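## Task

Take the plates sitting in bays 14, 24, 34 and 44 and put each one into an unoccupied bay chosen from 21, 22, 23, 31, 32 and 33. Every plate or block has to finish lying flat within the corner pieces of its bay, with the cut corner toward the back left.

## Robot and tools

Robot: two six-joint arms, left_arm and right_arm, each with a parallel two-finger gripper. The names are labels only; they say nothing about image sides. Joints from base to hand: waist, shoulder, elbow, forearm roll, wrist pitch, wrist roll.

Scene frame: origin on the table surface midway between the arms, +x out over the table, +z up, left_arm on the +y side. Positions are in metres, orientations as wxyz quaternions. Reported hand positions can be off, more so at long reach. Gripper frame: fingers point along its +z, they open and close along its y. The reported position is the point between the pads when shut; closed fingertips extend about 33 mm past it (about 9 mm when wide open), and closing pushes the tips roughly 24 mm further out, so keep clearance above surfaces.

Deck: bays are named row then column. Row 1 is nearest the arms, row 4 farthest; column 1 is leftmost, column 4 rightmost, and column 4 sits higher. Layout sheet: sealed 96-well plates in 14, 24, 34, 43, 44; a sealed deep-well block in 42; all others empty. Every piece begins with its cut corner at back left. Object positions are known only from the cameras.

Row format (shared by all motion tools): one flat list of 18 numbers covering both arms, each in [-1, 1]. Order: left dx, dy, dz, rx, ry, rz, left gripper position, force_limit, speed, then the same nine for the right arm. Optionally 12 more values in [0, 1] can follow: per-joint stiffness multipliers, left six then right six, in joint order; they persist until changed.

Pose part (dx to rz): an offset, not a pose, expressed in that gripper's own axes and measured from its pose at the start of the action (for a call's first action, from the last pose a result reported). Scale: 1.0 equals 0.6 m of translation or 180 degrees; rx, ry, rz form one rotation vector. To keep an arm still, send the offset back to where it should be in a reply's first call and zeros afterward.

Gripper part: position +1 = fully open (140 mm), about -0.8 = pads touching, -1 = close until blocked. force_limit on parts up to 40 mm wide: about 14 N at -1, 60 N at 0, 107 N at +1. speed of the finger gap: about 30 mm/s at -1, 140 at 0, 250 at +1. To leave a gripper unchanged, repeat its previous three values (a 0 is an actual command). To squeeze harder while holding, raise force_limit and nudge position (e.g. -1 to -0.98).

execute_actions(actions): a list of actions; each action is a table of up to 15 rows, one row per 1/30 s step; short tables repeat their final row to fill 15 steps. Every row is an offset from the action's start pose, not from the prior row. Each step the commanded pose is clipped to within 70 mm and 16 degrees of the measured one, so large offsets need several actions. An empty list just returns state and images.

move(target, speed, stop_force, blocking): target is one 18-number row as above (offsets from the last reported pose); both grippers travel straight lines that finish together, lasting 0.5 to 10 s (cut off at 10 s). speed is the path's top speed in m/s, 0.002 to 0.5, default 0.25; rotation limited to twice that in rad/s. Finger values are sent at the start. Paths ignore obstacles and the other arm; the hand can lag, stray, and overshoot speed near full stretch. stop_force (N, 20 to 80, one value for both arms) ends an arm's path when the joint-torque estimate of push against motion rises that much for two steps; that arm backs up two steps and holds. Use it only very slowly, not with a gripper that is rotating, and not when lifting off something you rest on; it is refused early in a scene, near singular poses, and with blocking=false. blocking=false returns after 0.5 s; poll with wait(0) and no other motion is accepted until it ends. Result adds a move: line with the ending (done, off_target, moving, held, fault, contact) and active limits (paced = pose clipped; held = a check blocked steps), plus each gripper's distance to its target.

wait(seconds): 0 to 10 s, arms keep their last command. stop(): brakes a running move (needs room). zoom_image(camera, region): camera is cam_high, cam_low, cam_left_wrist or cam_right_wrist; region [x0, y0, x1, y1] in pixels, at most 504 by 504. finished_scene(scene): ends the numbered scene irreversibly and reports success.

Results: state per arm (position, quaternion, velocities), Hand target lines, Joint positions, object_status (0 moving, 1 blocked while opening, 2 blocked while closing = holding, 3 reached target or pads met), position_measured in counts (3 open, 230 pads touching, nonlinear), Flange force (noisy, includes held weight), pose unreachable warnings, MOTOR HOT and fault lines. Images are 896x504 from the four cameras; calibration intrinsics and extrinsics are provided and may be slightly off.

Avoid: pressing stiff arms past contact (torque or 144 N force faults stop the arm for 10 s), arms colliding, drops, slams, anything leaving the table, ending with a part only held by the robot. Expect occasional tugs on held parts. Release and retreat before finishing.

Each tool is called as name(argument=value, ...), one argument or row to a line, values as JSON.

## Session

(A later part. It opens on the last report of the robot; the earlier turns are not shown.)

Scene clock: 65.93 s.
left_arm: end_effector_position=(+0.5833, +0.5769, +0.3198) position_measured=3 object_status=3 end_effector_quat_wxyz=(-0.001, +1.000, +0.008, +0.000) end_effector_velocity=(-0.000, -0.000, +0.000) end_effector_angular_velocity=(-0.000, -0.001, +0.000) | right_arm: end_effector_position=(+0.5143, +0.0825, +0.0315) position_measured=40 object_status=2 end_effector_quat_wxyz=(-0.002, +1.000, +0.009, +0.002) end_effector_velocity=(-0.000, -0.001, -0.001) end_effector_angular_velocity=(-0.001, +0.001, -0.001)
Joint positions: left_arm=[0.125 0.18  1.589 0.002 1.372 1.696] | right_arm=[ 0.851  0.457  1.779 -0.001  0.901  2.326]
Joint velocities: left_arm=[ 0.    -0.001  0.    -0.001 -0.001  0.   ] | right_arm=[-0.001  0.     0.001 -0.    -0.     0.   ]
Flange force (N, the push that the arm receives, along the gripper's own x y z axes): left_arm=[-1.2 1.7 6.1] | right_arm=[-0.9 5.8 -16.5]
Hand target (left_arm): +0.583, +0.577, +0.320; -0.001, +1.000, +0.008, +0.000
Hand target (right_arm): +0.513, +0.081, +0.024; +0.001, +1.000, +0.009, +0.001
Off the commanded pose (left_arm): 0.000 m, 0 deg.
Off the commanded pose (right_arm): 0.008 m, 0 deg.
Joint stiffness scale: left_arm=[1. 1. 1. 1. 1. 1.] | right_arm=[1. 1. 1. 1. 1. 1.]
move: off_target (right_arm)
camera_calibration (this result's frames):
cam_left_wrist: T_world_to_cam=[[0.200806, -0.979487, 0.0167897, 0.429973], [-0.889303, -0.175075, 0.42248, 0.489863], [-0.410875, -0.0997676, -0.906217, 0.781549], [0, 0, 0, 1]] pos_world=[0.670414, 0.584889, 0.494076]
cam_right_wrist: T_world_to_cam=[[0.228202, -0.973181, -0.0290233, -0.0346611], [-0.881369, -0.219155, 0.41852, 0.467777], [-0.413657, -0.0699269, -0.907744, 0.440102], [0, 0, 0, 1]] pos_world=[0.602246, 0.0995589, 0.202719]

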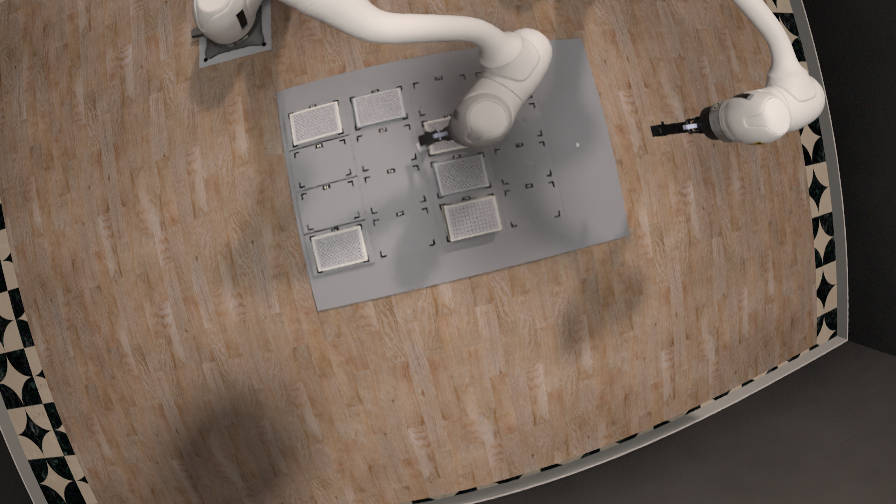

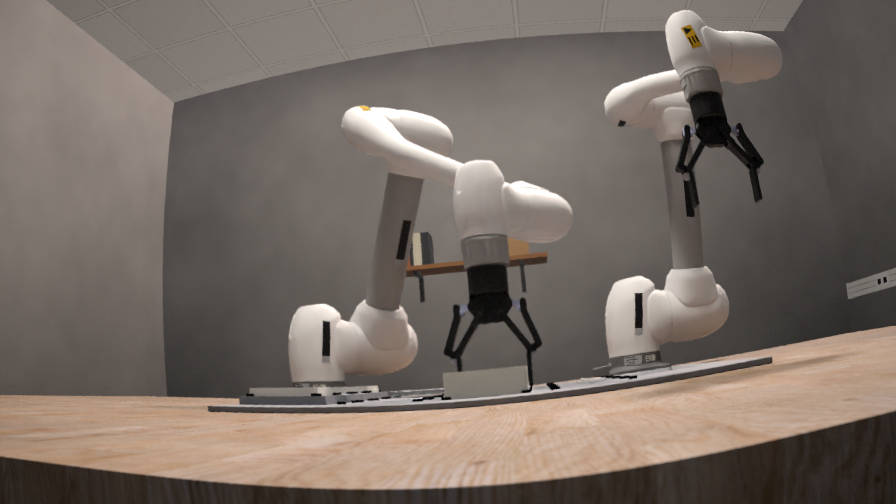

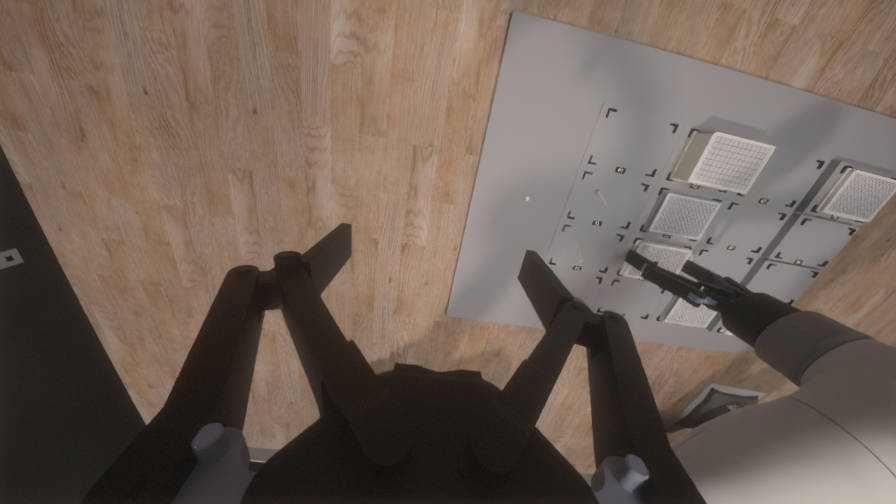

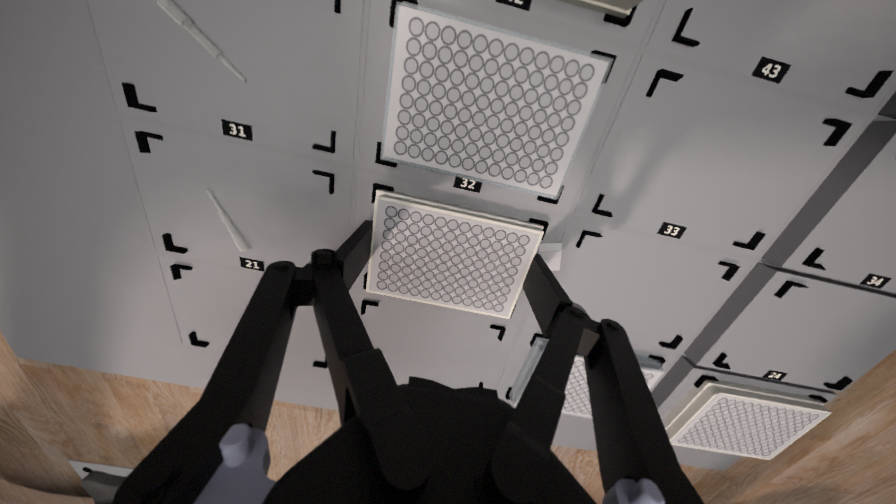

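move(
  target=[0,0,0,0,0,0,1,0,0, 0,0,0,0,0,0,1,0,-0.5],
)

move(
  target=[0,0,0,0,0,0,1,0,0, 0.002,0,-0.04,0,0,0,1,0,-0.5],
  speed=0.1,
)

move(
  target=[0,0,0,0,0,0,1,0,0, -0.192,0.5456,-0.02,0.001,0.001,-0.001,1,0,-0.5],
  speed=0.35,
)

zoom_image(
  camera="cam_right_wrist",
  region=[310,140,610,340],
)

Scene clock: 70.57 s.
left_arm: end_effector_position=(+0.5833, +0.5769, +0.3198) position_measured=3 object_status=3 end_effector_quat_wxyz=(-0.001, +1.000, +0.008, +0.000) end_effector_velocity=(+0.000, +0.000, -0.000) end_effector_angular_velocity=(-0.000, +0.000, +0.001) | right_arm: end_effector_position=(+0.5143, +0.0826, +0.0315) position_measured=3 object_status=3 end_effector_quat_wxyz=(-0.001, +1.000, +0.009, +0.002) end_effector_velocity=(+0.000, +0.000, +0.000) end_effector_angular_velocity=(-0.000, -0.000, +0.001)
Joint positions: left_arm=[0.125 0.18  1.589 0.002 1.372 1.696] | right_arm=[ 0.851  0.457  1.779 -0.001  0.901  2.326]
Joint velocities: left_arm=[ 0.     0.001 -0.    -0.    -0.    -0.001] | right_arm=[ 0.    -0.    -0.    -0.001  0.     0.   ]
Flange force (N, the push that the arm receives, along the gripper's own x y z axes): left_arm=[0.5 0.9 5.8] | right_arm=[2.3 5.1 2.5]
Hand target (left_arm): +0.583, +0.577, +0.320; -0.001, +1.000, +0.008, +0.000
Hand target (right_arm): +0.514, +0.083, +0.031; -0.002, +1.000, +0.009, +0.002
Off the commanded pose (left_arm): 0.000 m, 0 deg.
Off the commanded pose (right_arm): 0.000 m, 0 deg.
Joint stiffness scale: left_arm=[1. 1. 1. 1. 1. 1.] | right_arm=[1. 1. 1. 1. 1. 1.]
move: done
camera_calibration (this result's frames):
cam_left_wrist: T_world_to_cam=[[0.200806, -0.979487, 0.0167897, 0.429973], [-0.889302, -0.175075, 0.422481, 0.489863], [-0.410875, -0.0997677, -0.906216, 0.781549], [0, 0, 0, 1]] pos_world=[0.670414, 0.584889, 0.494076]
cam_right_wrist: T_world_to_cam=[[0.22824, -0.973173, -0.0290091, -0.0346777], [-0.881376, -0.219185, 0.418489, 0.467791], [-0.413621, -0.069948, -0.907758, 0.440086], [0, 0, 0, 1]] pos_world=[0.602244, 0.0995688, 0.20272]

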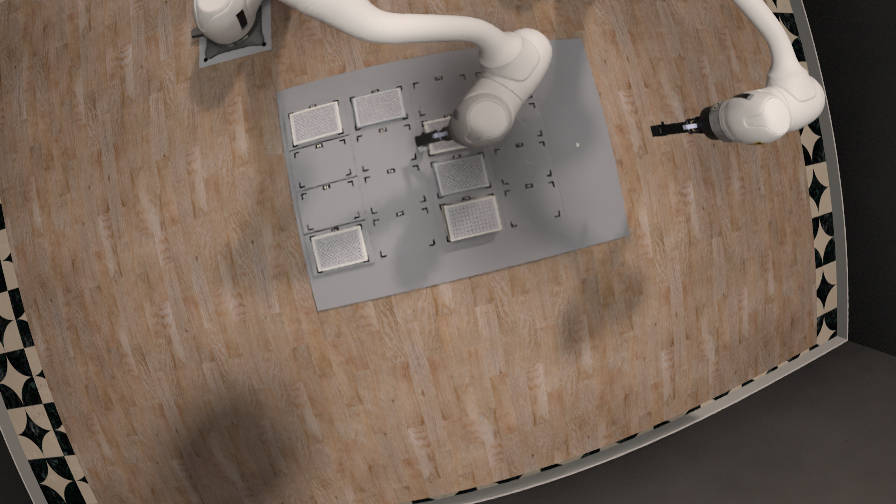

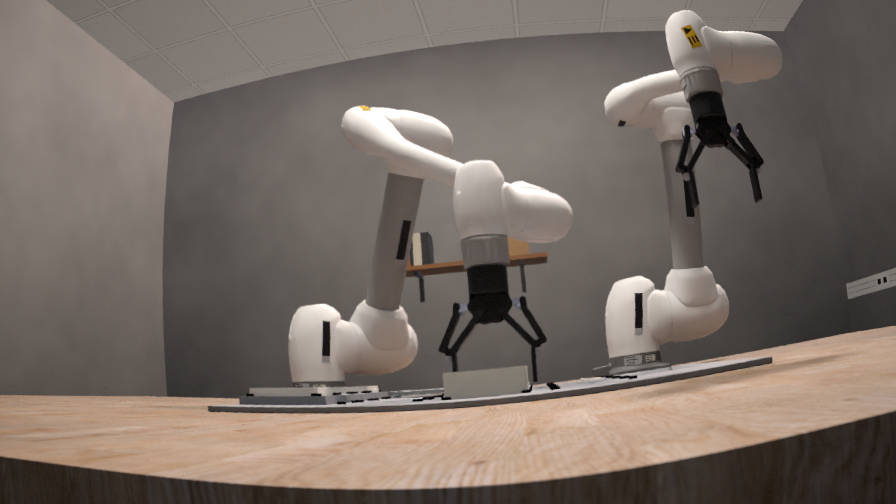

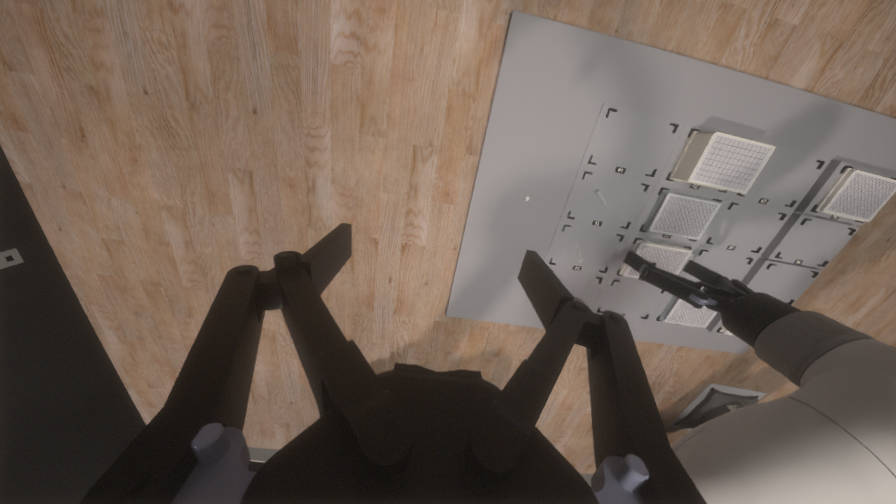

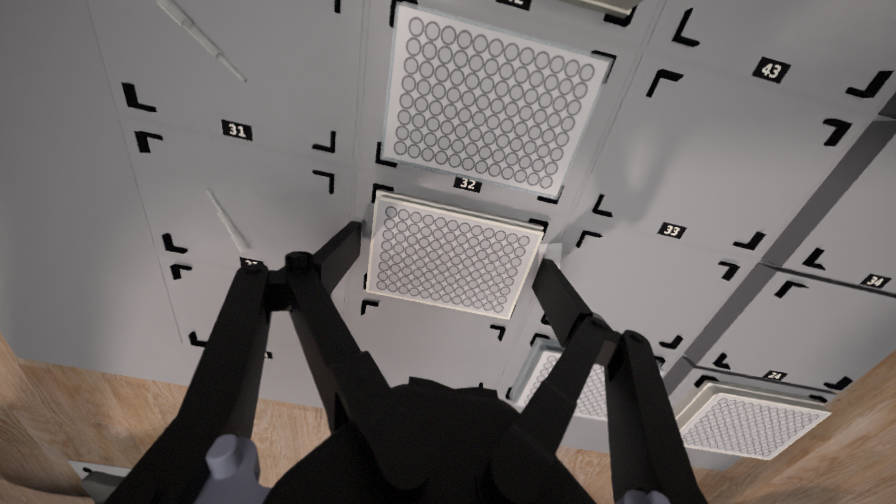

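Scene clock: 71.37 s.
left_arm: end_effector_position=(+0.5833, +0.5769, +0.3198) position_measured=3 object_status=3 end_effector_quat_wxyz=(-0.001, +1.000, +0.008, +0.000) end_effector_velocity=(-0.001, +0.000, +0.001) end_effector_angular_velocity=(+0.000, -0.002, +0.000) | right_arm: end_effector_position=(+0.5136, +0.0819, +0.0501) position_measured=3 object_status=3 end_effector_quat_wxyz=(-0.000, +1.000, +0.009, +0.001) end_effector_velocity=(-0.000, -0.000, +0.002) end_effector_angular_velocity=(-0.002, +0.001, +0.002)
Joint positions: left_arm=[0.125 0.18  1.589 0.002 1.372 1.696] | right_arm=[ 0.851  0.438  1.767 -0.001  0.935  2.326]
Joint velocities: left_arm=[ 0.    -0.002 -0.    -0.     0.     0.   ] | right_arm=[ 0.001 -0.002 -0.002 -0.002  0.005 -0.   ]
Flange force (N, the push that the arm receives, along the gripper's own x y z axes): left_arm=[-0.9 1.0 4.5] | right_arm=[0.5 6.0 2.5]
Hand target (left_arm): +0.583, +0.577, +0.320; -0.001, +1.000, +0.008, +0.000
Hand target (right_arm): +0.515, +0.082, +0.055; -0.001, +1.000, +0.009, +0.002
Off the commanded pose (left_arm): 0.000 m, 0 deg.
Off the commanded pose (right_arm): 0.006 m, 0 deg.
Joint stiffness scale: left_arm=[1. 1. 1. 1. 1. 1.] | right_arm=[1. 1. 1. 1. 1. 1.]
move: off_target (right_arm)
camera_calibration (this result's frames):
cam_left_wrist: T_world_to_cam=[[0.200806, -0.979487, 0.0167899, 0.429973], [-0.889303, -0.175075, 0.422481, 0.489863], [-0.410875, -0.0997678, -0.906216, 0.781549], [0, 0, 0, 1]] pos_world=[0.670414, 0.584889, 0.494076]
cam_right_wrist: T_world_to_cam=[[0.228136, -0.973255, -0.0269873, -0.034679], [-0.880223, -0.218017, 0.421516, 0.458405], [-0.416126, -0.0724081, -0.906419, 0.458096], [0, 0, 0, 1]] pos_world=[0.602036, 0.0993584, 0.221066]

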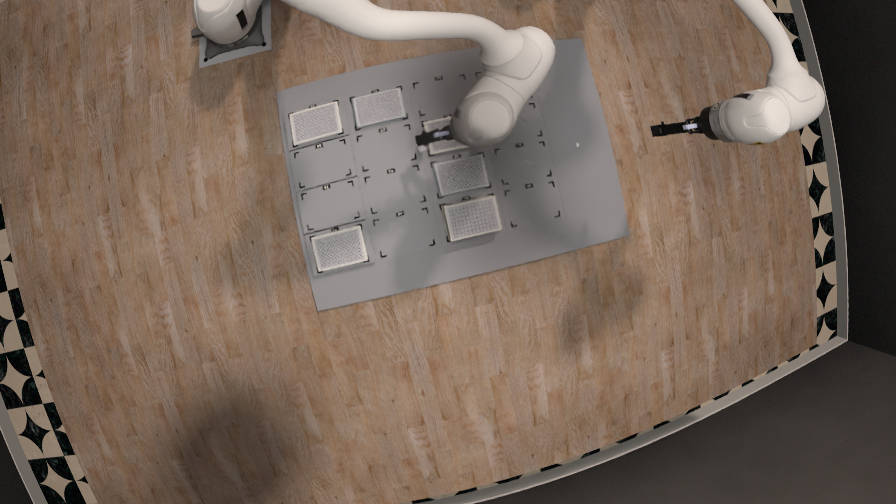

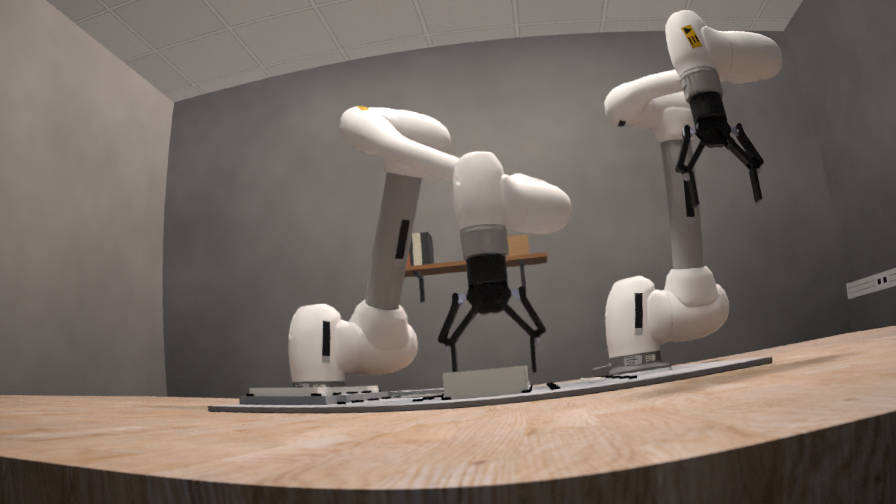

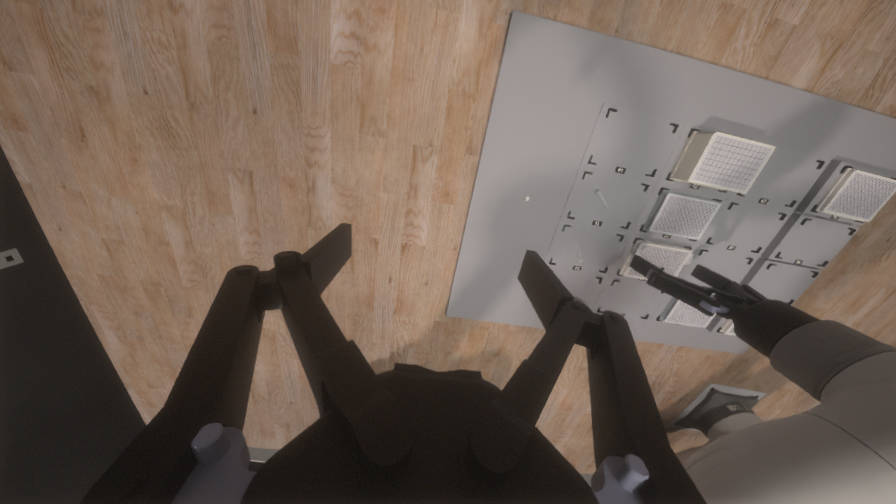

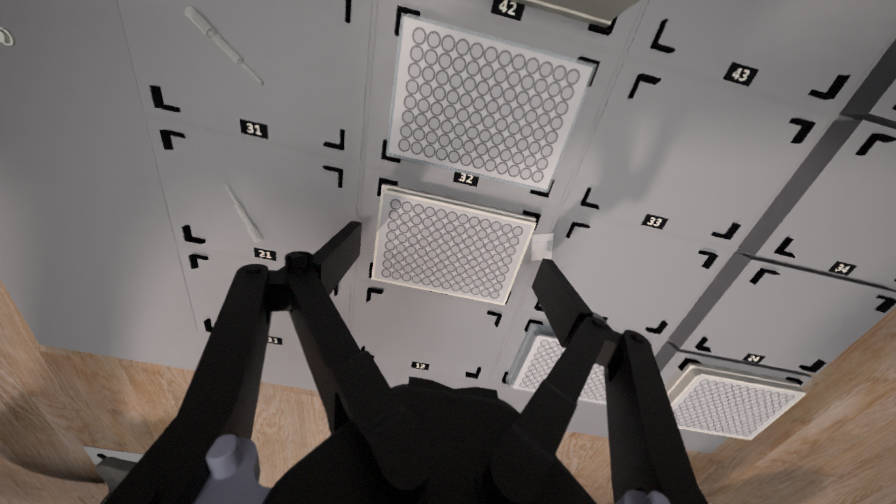

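Scene clock: 73.00 s.
left_arm: end_effector_position=(+0.5833, +0.5769, +0.3198) position_measured=3 object_status=3 end_effector_quat_wxyz=(-0.001, +1.000, +0.008, +0.000) end_effector_velocity=(-0.000, -0.000, +0.000) end_effector_angular_velocity=(-0.001, -0.001, -0.000) | right_arm: end_effector_position=(+0.4063, -0.2465, +0.0623) position_measured=3 object_status=3 end_effector_quat_wxyz=(-0.000, +1.000, +0.009, +0.002) end_effector_velocity=(-0.001, -0.002, +0.000) end_effector_angular_velocity=(+0.003, +0.001, +0.001)
Joint positions: left_arm=[0.125 0.18  1.589 0.002 1.372 1.696] | right_arm=[ 0.472  0.019  2.294 -0.001  0.825  1.948]
Joint velocities: left_arm=[ 0.    -0.001  0.001 -0.001  0.     0.   ] | right_arm=[-0.006 -0.003  0.003  0.004 -0.    -0.01 ]
Flange force (N, the push that the arm receives, along the gripper's own x y z axes): left_arm=[-0.2 1.4 4.9] | right_arm=[0.4 4.4 4.8]
Hand target (left_arm): +0.583, +0.577, +0.320; -0.001, +1.000, +0.008, +0.000
Hand target (right_arm): +0.404, -0.248, +0.062; -0.001, +1.000, +0.011, +0.002
Off the commanded pose (left_arm): 0.000 m, 0 deg.
Off the commanded pose (right_arm): 0.002 m, 0 deg.
Joint stiffness scale: left_arm=[1. 1. 1. 1. 1. 1.] | right_arm=[1. 1. 1. 1. 1. 1.]
move: done
camera_calibration (this result's frames):
cam_left_wrist: T_world_to_cam=[[0.200806, -0.979487, 0.0167898, 0.429973], [-0.889302, -0.175075, 0.422481, 0.489863], [-0.410875, -0.0997678, -0.906216, 0.781549], [0, 0, 0, 1]] pos_world=[0.670414, 0.584889, 0.494076]
cam_right_wrist: T_world_to_cam=[[0.227614, -0.973384, -0.0267629, -0.329281], [-0.881545, -0.217657, 0.418933, 0.287977], [-0.413607, -0.0717621, -0.907623, 0.399879], [0, 0, 0, 1]] pos_world=[0.494206, -0.229141, 0.233485]

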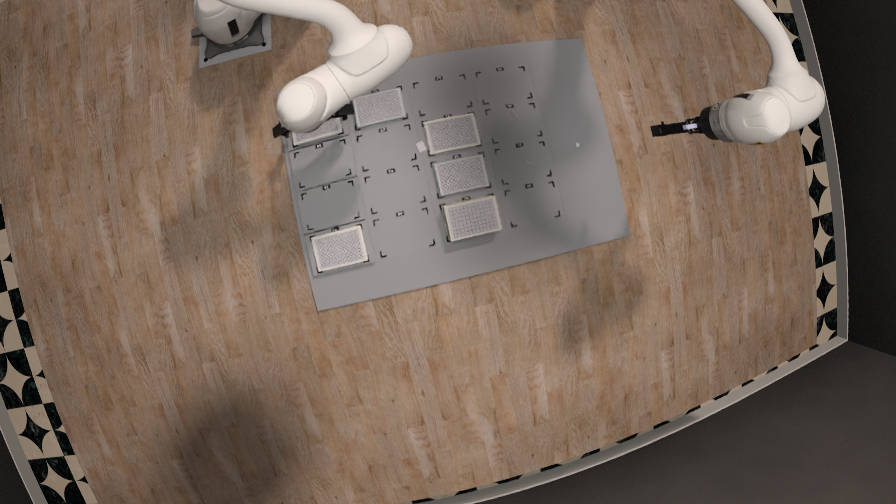

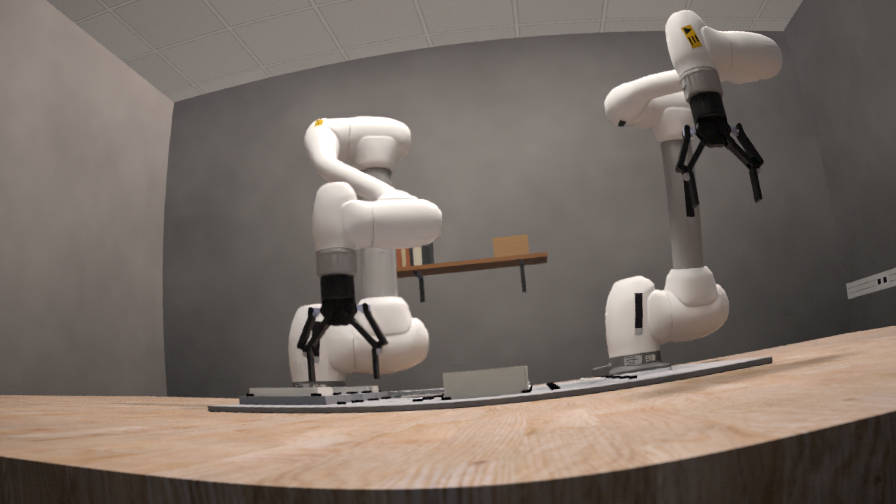

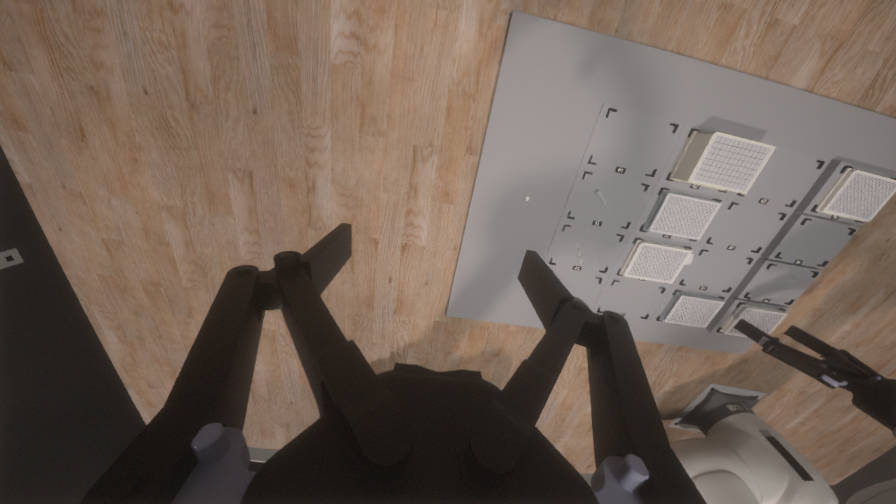

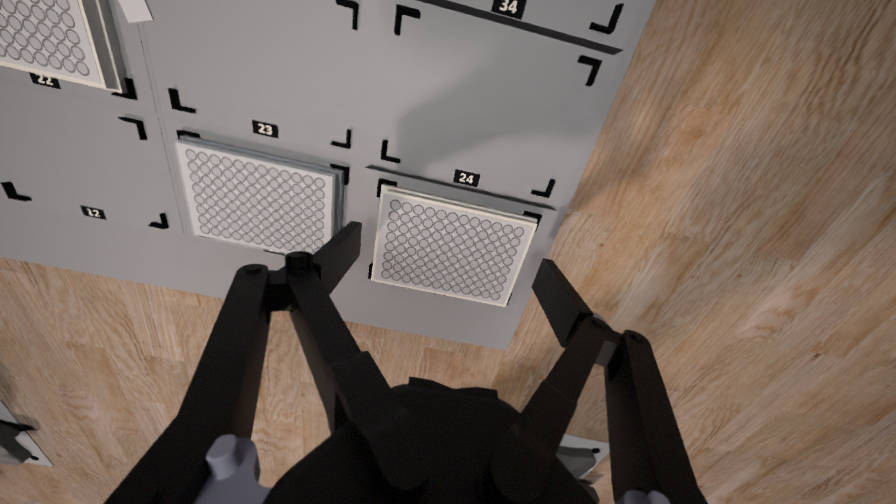

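Region (310, 140, 610, 340) of cam_right_wrist's 896x504 image, scaled by 1.680, with more detail than that image has.

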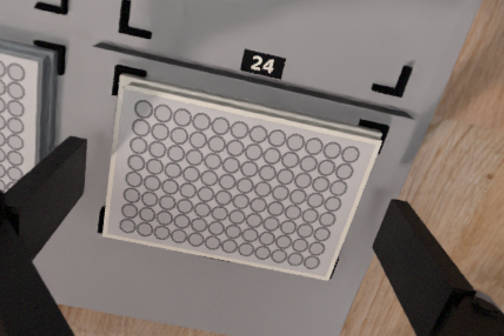

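move(
  target=[0,0,0,0,0,0,1,0,0, -0.0025,0.0005,0.0362,0,-0.001,0,1,0,-0.5],
  speed=0.05,
)

move(
  target=[0,0,0,0,0,0,1,0,0, 0,0,-0.005,0,0,0,-1,0,-0.8],
  speed=0.02,
)

zoom_image(
  camera="cam_right_wrist",
  region=[310,140,610,340],
)

move(
  target=[0,0,0,0,0,0,1,0,0, 0.002,0,-0.03,0,0,0,-1,0,-0.8],
  speed=0.05,
)

Scene clock: 77.90 s.
left_arm: end_effector_position=(+0.5833, +0.5769, +0.3198) position_measured=3 object_status=3 end_effector_quat_wxyz=(-0.001, +1.000, +0.008, +0.000) end_effector_velocity=(+0.000, -0.000, +0.001) end_effector_angular_velocity=(-0.000, -0.002, +0.000) | right_arm: end_effector_position=(+0.4069, -0.2465, +0.0444) position_measured=3 object_status=3 end_effector_quat_wxyz=(-0.001, +1.000, +0.009, +0.003) end_effector_velocity=(+0.001, +0.001, -0.002) end_effector_angular_velocity=(+0.001, -0.001, -0.001)
Joint positions: left_arm=[0.125 0.18  1.589 0.002 1.372 1.696] | right_arm=[ 0.472  0.046  2.31  -0.001  0.781  1.947]
Joint velocities: left_arm=[-0.    -0.001 -0.    -0.    -0.    -0.   ] | right_arm=[ 0.001  0.003  0.001  0.001 -0.006  0.   ]
Flange force (N, the push that the arm receives, along the gripper's own x y z axes): left_arm=[-0.3 0.8 5.1] | right_arm=[3.2 10.8 2.6]
Hand target (left_arm): +0.583, +0.577, +0.320; -0.001, +1.000, +0.008, +0.000
Hand target (right_arm): +0.405, -0.247, +0.041; -0.000, +1.000, +0.009, +0.001
Off the commanded pose (left_arm): 0.000 m, 0 deg.
Off the commanded pose (right_arm): 0.004 m, 0 deg.
Joint stiffness scale: left_arm=[1. 1. 1. 1. 1. 1.] | right_arm=[1. 1. 1. 1. 1. 1.]
move: off_target (right_arm)
camera_calibration (this result's frames):
cam_left_wrist: T_world_to_cam=[[0.200806, -0.979487, 0.0167899, 0.429973], [-0.889302, -0.175075, 0.422481, 0.489863], [-0.410875, -0.0997678, -0.906216, 0.781549], [0, 0, 0, 1]] pos_world=[0.670414, 0.584889, 0.494076]
cam_right_wrist: T_world_to_cam=[[0.227895, -0.973307, -0.027159, -0.329982], [-0.881863, -0.218148, 0.418006, 0.296069], [-0.412773, -0.0713109, -0.908038, 0.383699], [0, 0, 0, 1]] pos_world=[0.494674, -0.229225, 0.215693]

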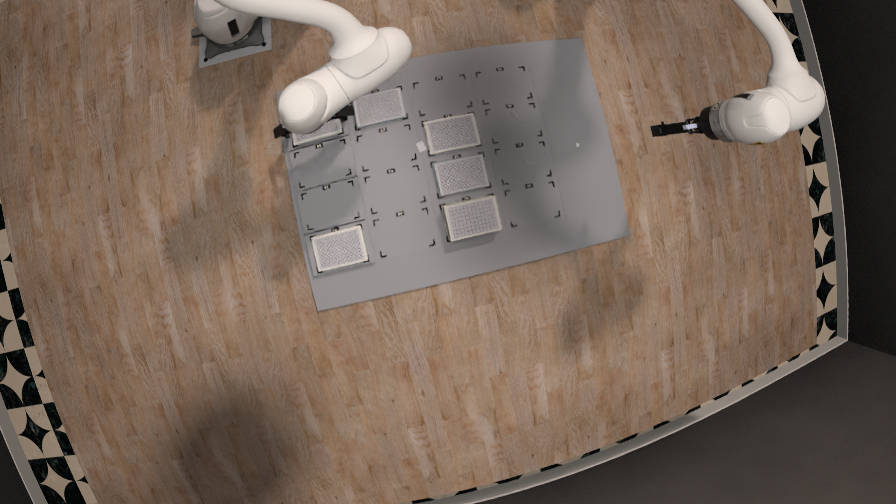

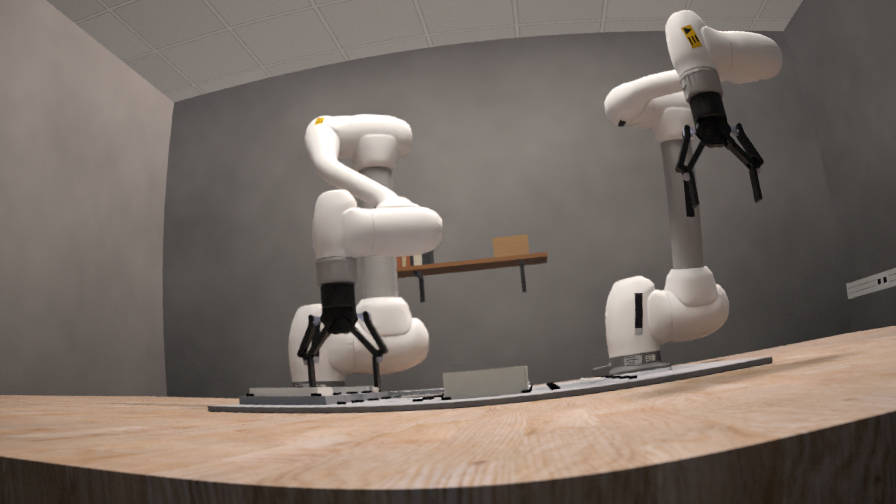

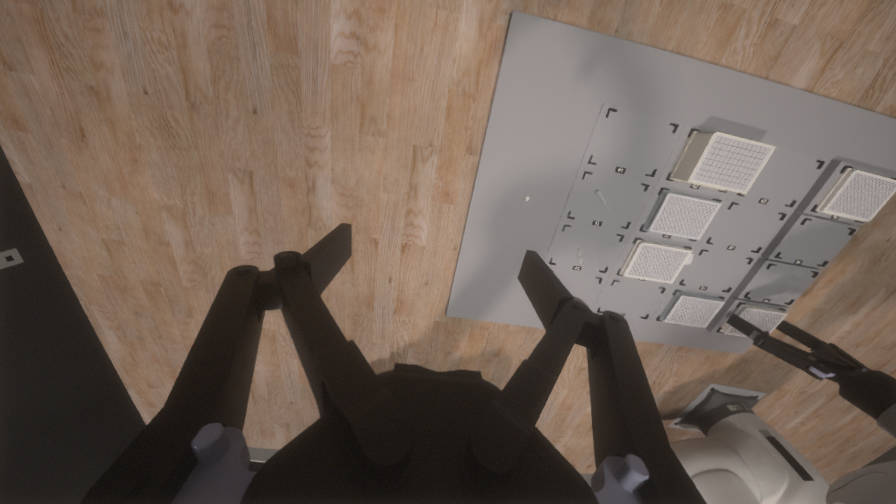

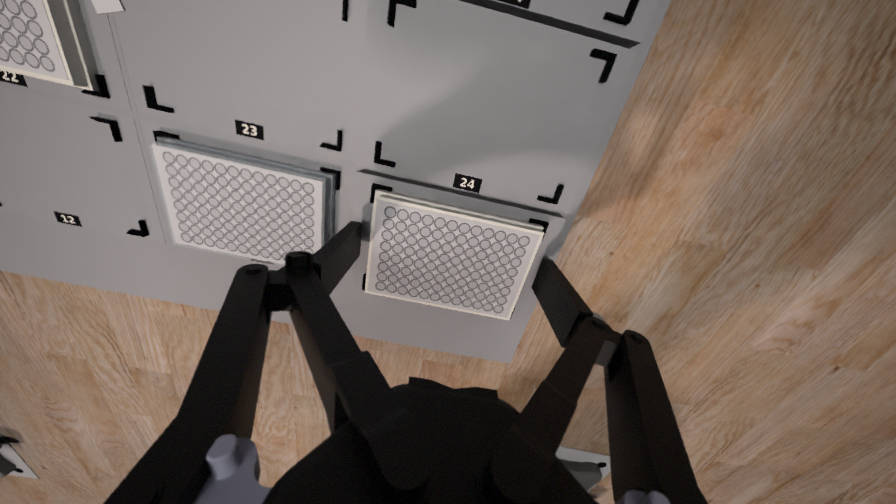

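Scene clock: 78.60 s.
left_arm: end_effector_position=(+0.5833, +0.5769, +0.3198) position_measured=3 object_status=3 end_effector_quat_wxyz=(-0.001, +1.000, +0.008, +0.000) end_effector_velocity=(-0.000, -0.001, +0.002) end_effector_angular_velocity=(+0.000, -0.002, -0.001) | right_arm: end_effector_position=(+0.4070, -0.2464, +0.0458) position_measured=39 object_status=0 end_effector_quat_wxyz=(-0.001, +1.000, +0.009, +0.003) end_effector_velocity=(-0.001, +0.001, -0.000) end_effector_angular_velocity=(+0.001, +0.001, -0.000)
Joint positions: left_arm=[0.125 0.18  1.589 0.002 1.372 1.696] | right_arm=[ 0.472  0.044  2.308 -0.001  0.784  1.947]
Joint velocities: left_arm=[-0.001 -0.002 -0.    -0.     0.    -0.   ] | right_arm=[ 0.001 -0.     0.001  0.002 -0.     0.   ]
Flange force (N, the push that the arm receives, along the gripper's own x y z axes): left_arm=[-1.0 2.4 4.6] | right_arm=[-0.8 4.0 -21.5]
Hand target (left_arm): +0.583, +0.577, +0.320; -0.001, +1.000, +0.008, +0.000
Hand target (right_arm): +0.407, -0.246, +0.047; -0.001, +1.000, +0.009, +0.003
Off the commanded pose (left_arm): 0.000 m, 0 deg.
Off the commanded pose (right_arm): 0.002 m, 0 deg.
Joint stiffness scale: left_arm=[1. 1. 1. 1. 1. 1.] | right_arm=[1. 1. 1. 1. 1. 1.]
move: done
camera_calibration (this result's frames):
cam_left_wrist: T_world_to_cam=[[0.200806, -0.979487, 0.0167897, 0.429973], [-0.889302, -0.175075, 0.422481, 0.489863], [-0.410875, -0.0997677, -0.906216, 0.781549], [0, 0, 0, 1]] pos_world=[0.670414, 0.584889, 0.494076]
cam_right_wrist: T_world_to_cam=[[0.227807, -0.973325, -0.0272485, -0.329852], [-0.881882, -0.218106, 0.417989, 0.295638], [-0.412782, -0.0711909, -0.908044, 0.3851], [0, 0, 0, 1]] pos_world=[0.494822, -0.229157, 0.217126]

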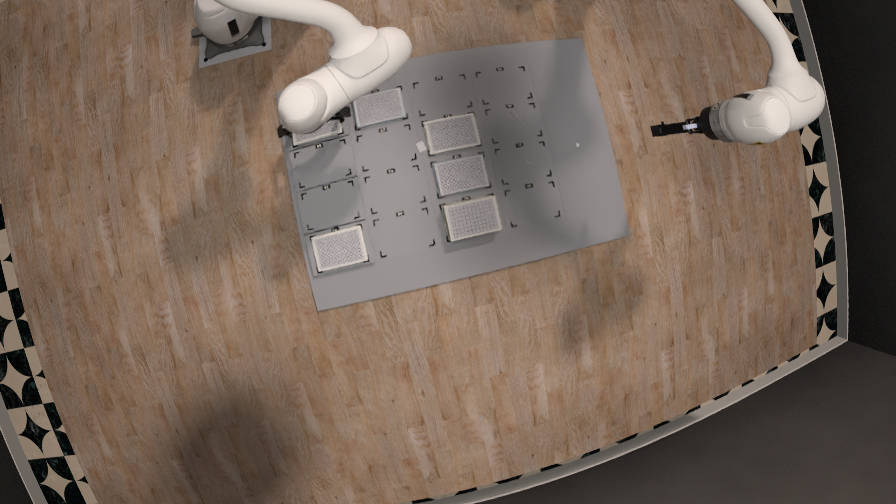

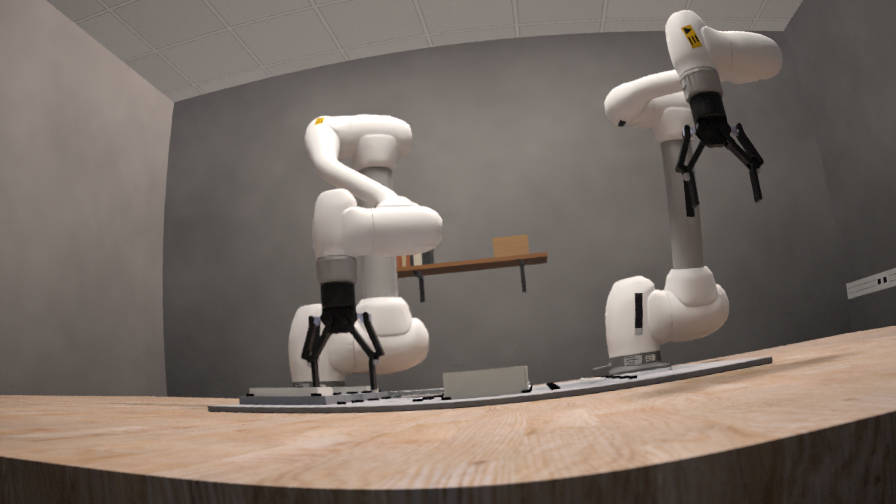

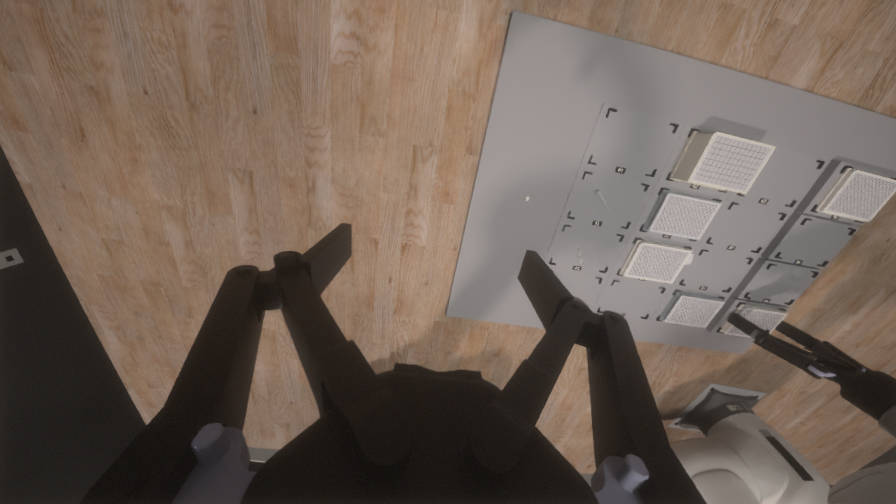

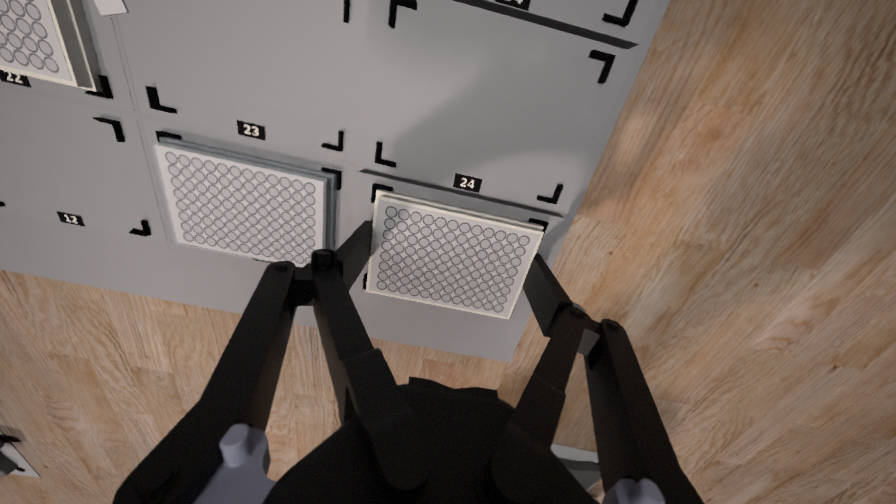

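Region (310, 140, 610, 340) of cam_right_wrist's 896x504 image, scaled by 1.680, with more detail than that image has.

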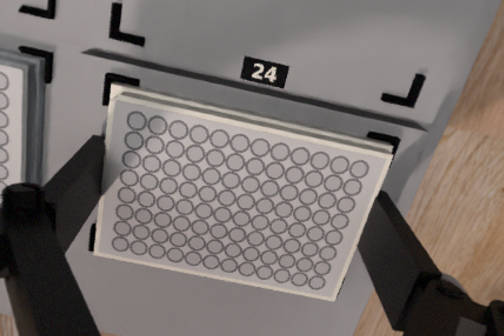

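Scene clock: 79.40 s.
left_arm: end_effector_position=(+0.5833, +0.5769, +0.3198) position_measured=3 object_status=3 end_effector_quat_wxyz=(-0.001, +1.000, +0.008, +0.000) end_effector_velocity=(+0.000, +0.000, -0.000) end_effector_angular_velocity=(+0.001, -0.000, +0.001) | right_arm: end_effector_position=(+0.4062, -0.2467, +0.0599) position_measured=40 object_status=2 end_effector_quat_wxyz=(+0.000, +1.000, +0.009, +0.001) end_effector_velocity=(+0.000, +0.000, +0.002) end_effector_angular_velocity=(-0.001, -0.000, +0.001)
Joint positions: left_arm=[0.125 0.18  1.589 0.002 1.372 1.696] | right_arm=[ 0.472  0.023  2.295 -0.001  0.822  1.947]
Joint velocities: left_arm=[ 0.     0.    -0.     0.001 -0.001 -0.001] | right_arm=[ 0.    -0.003 -0.003 -0.001  0.006 -0.   ]
Flange force (N, the push that the arm receives, along the gripper's own x y z axes): left_arm=[-0.2 2.0 5.2] | right_arm=[3.9 11.1 3.0]
Hand target (left_arm): +0.583, +0.577, +0.320; -0.001, +1.000, +0.008, +0.000
Hand target (right_arm): +0.408, -0.246, +0.064; -0.001, +1.000, +0.009, +0.003
Off the commanded pose (left_arm): 0.000 m, 0 deg.
Off the commanded pose (right_arm): 0.004 m, 0 deg.
Joint stiffness scale: left_arm=[1. 1. 1. 1. 1. 1.] | right_arm=[1. 1. 1. 1. 1. 1.]
move: off_target (right_arm)
camera_calibration (this result's frames):
cam_left_wrist: T_world_to_cam=[[0.200806, -0.979487, 0.0167898, 0.429973], [-0.889302, -0.175075, 0.422481, 0.489863], [-0.410875, -0.0997678, -0.906216, 0.781549], [0, 0, 0, 1]] pos_world=[0.670414, 0.584889, 0.494076]
cam_right_wrist: T_world_to_cam=[[0.227685, -0.973372, -0.0265807, -0.329622], [-0.880358, -0.217439, 0.421534, 0.288289], [-0.416089, -0.0725763, -0.906423, 0.398435], [0, 0, 0, 1]] pos_world=[0.494632, -0.229242, 0.230866]

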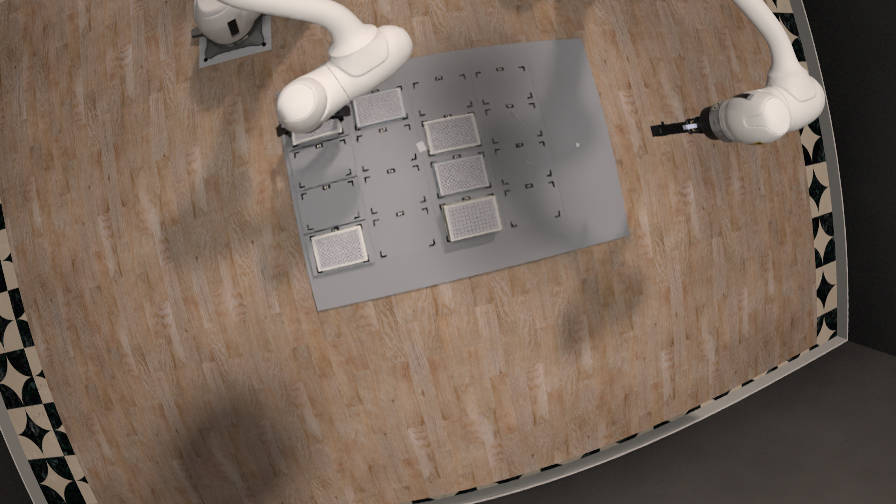

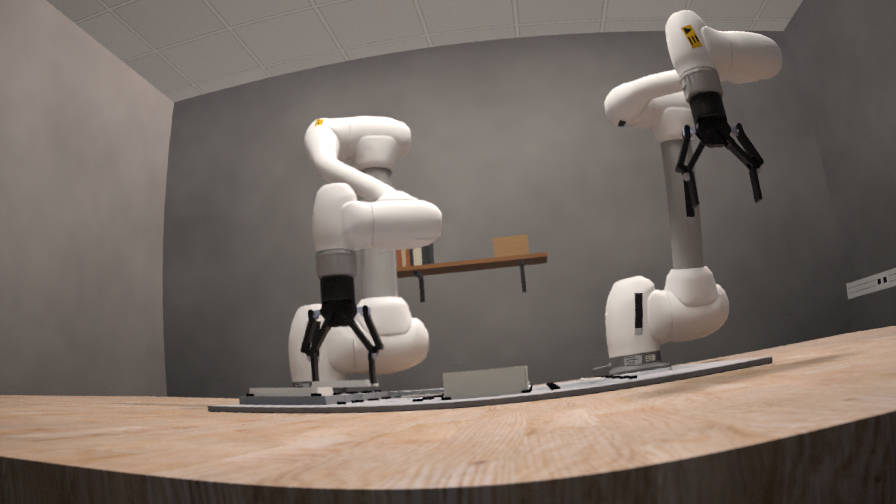

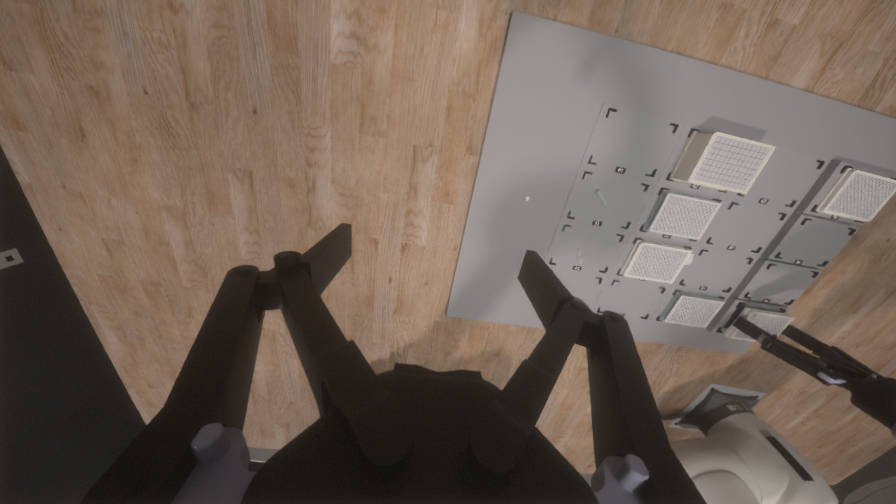

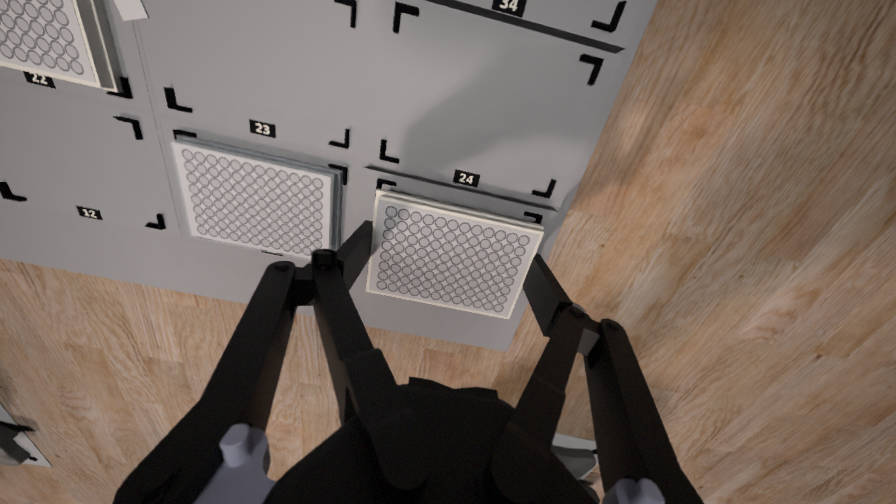

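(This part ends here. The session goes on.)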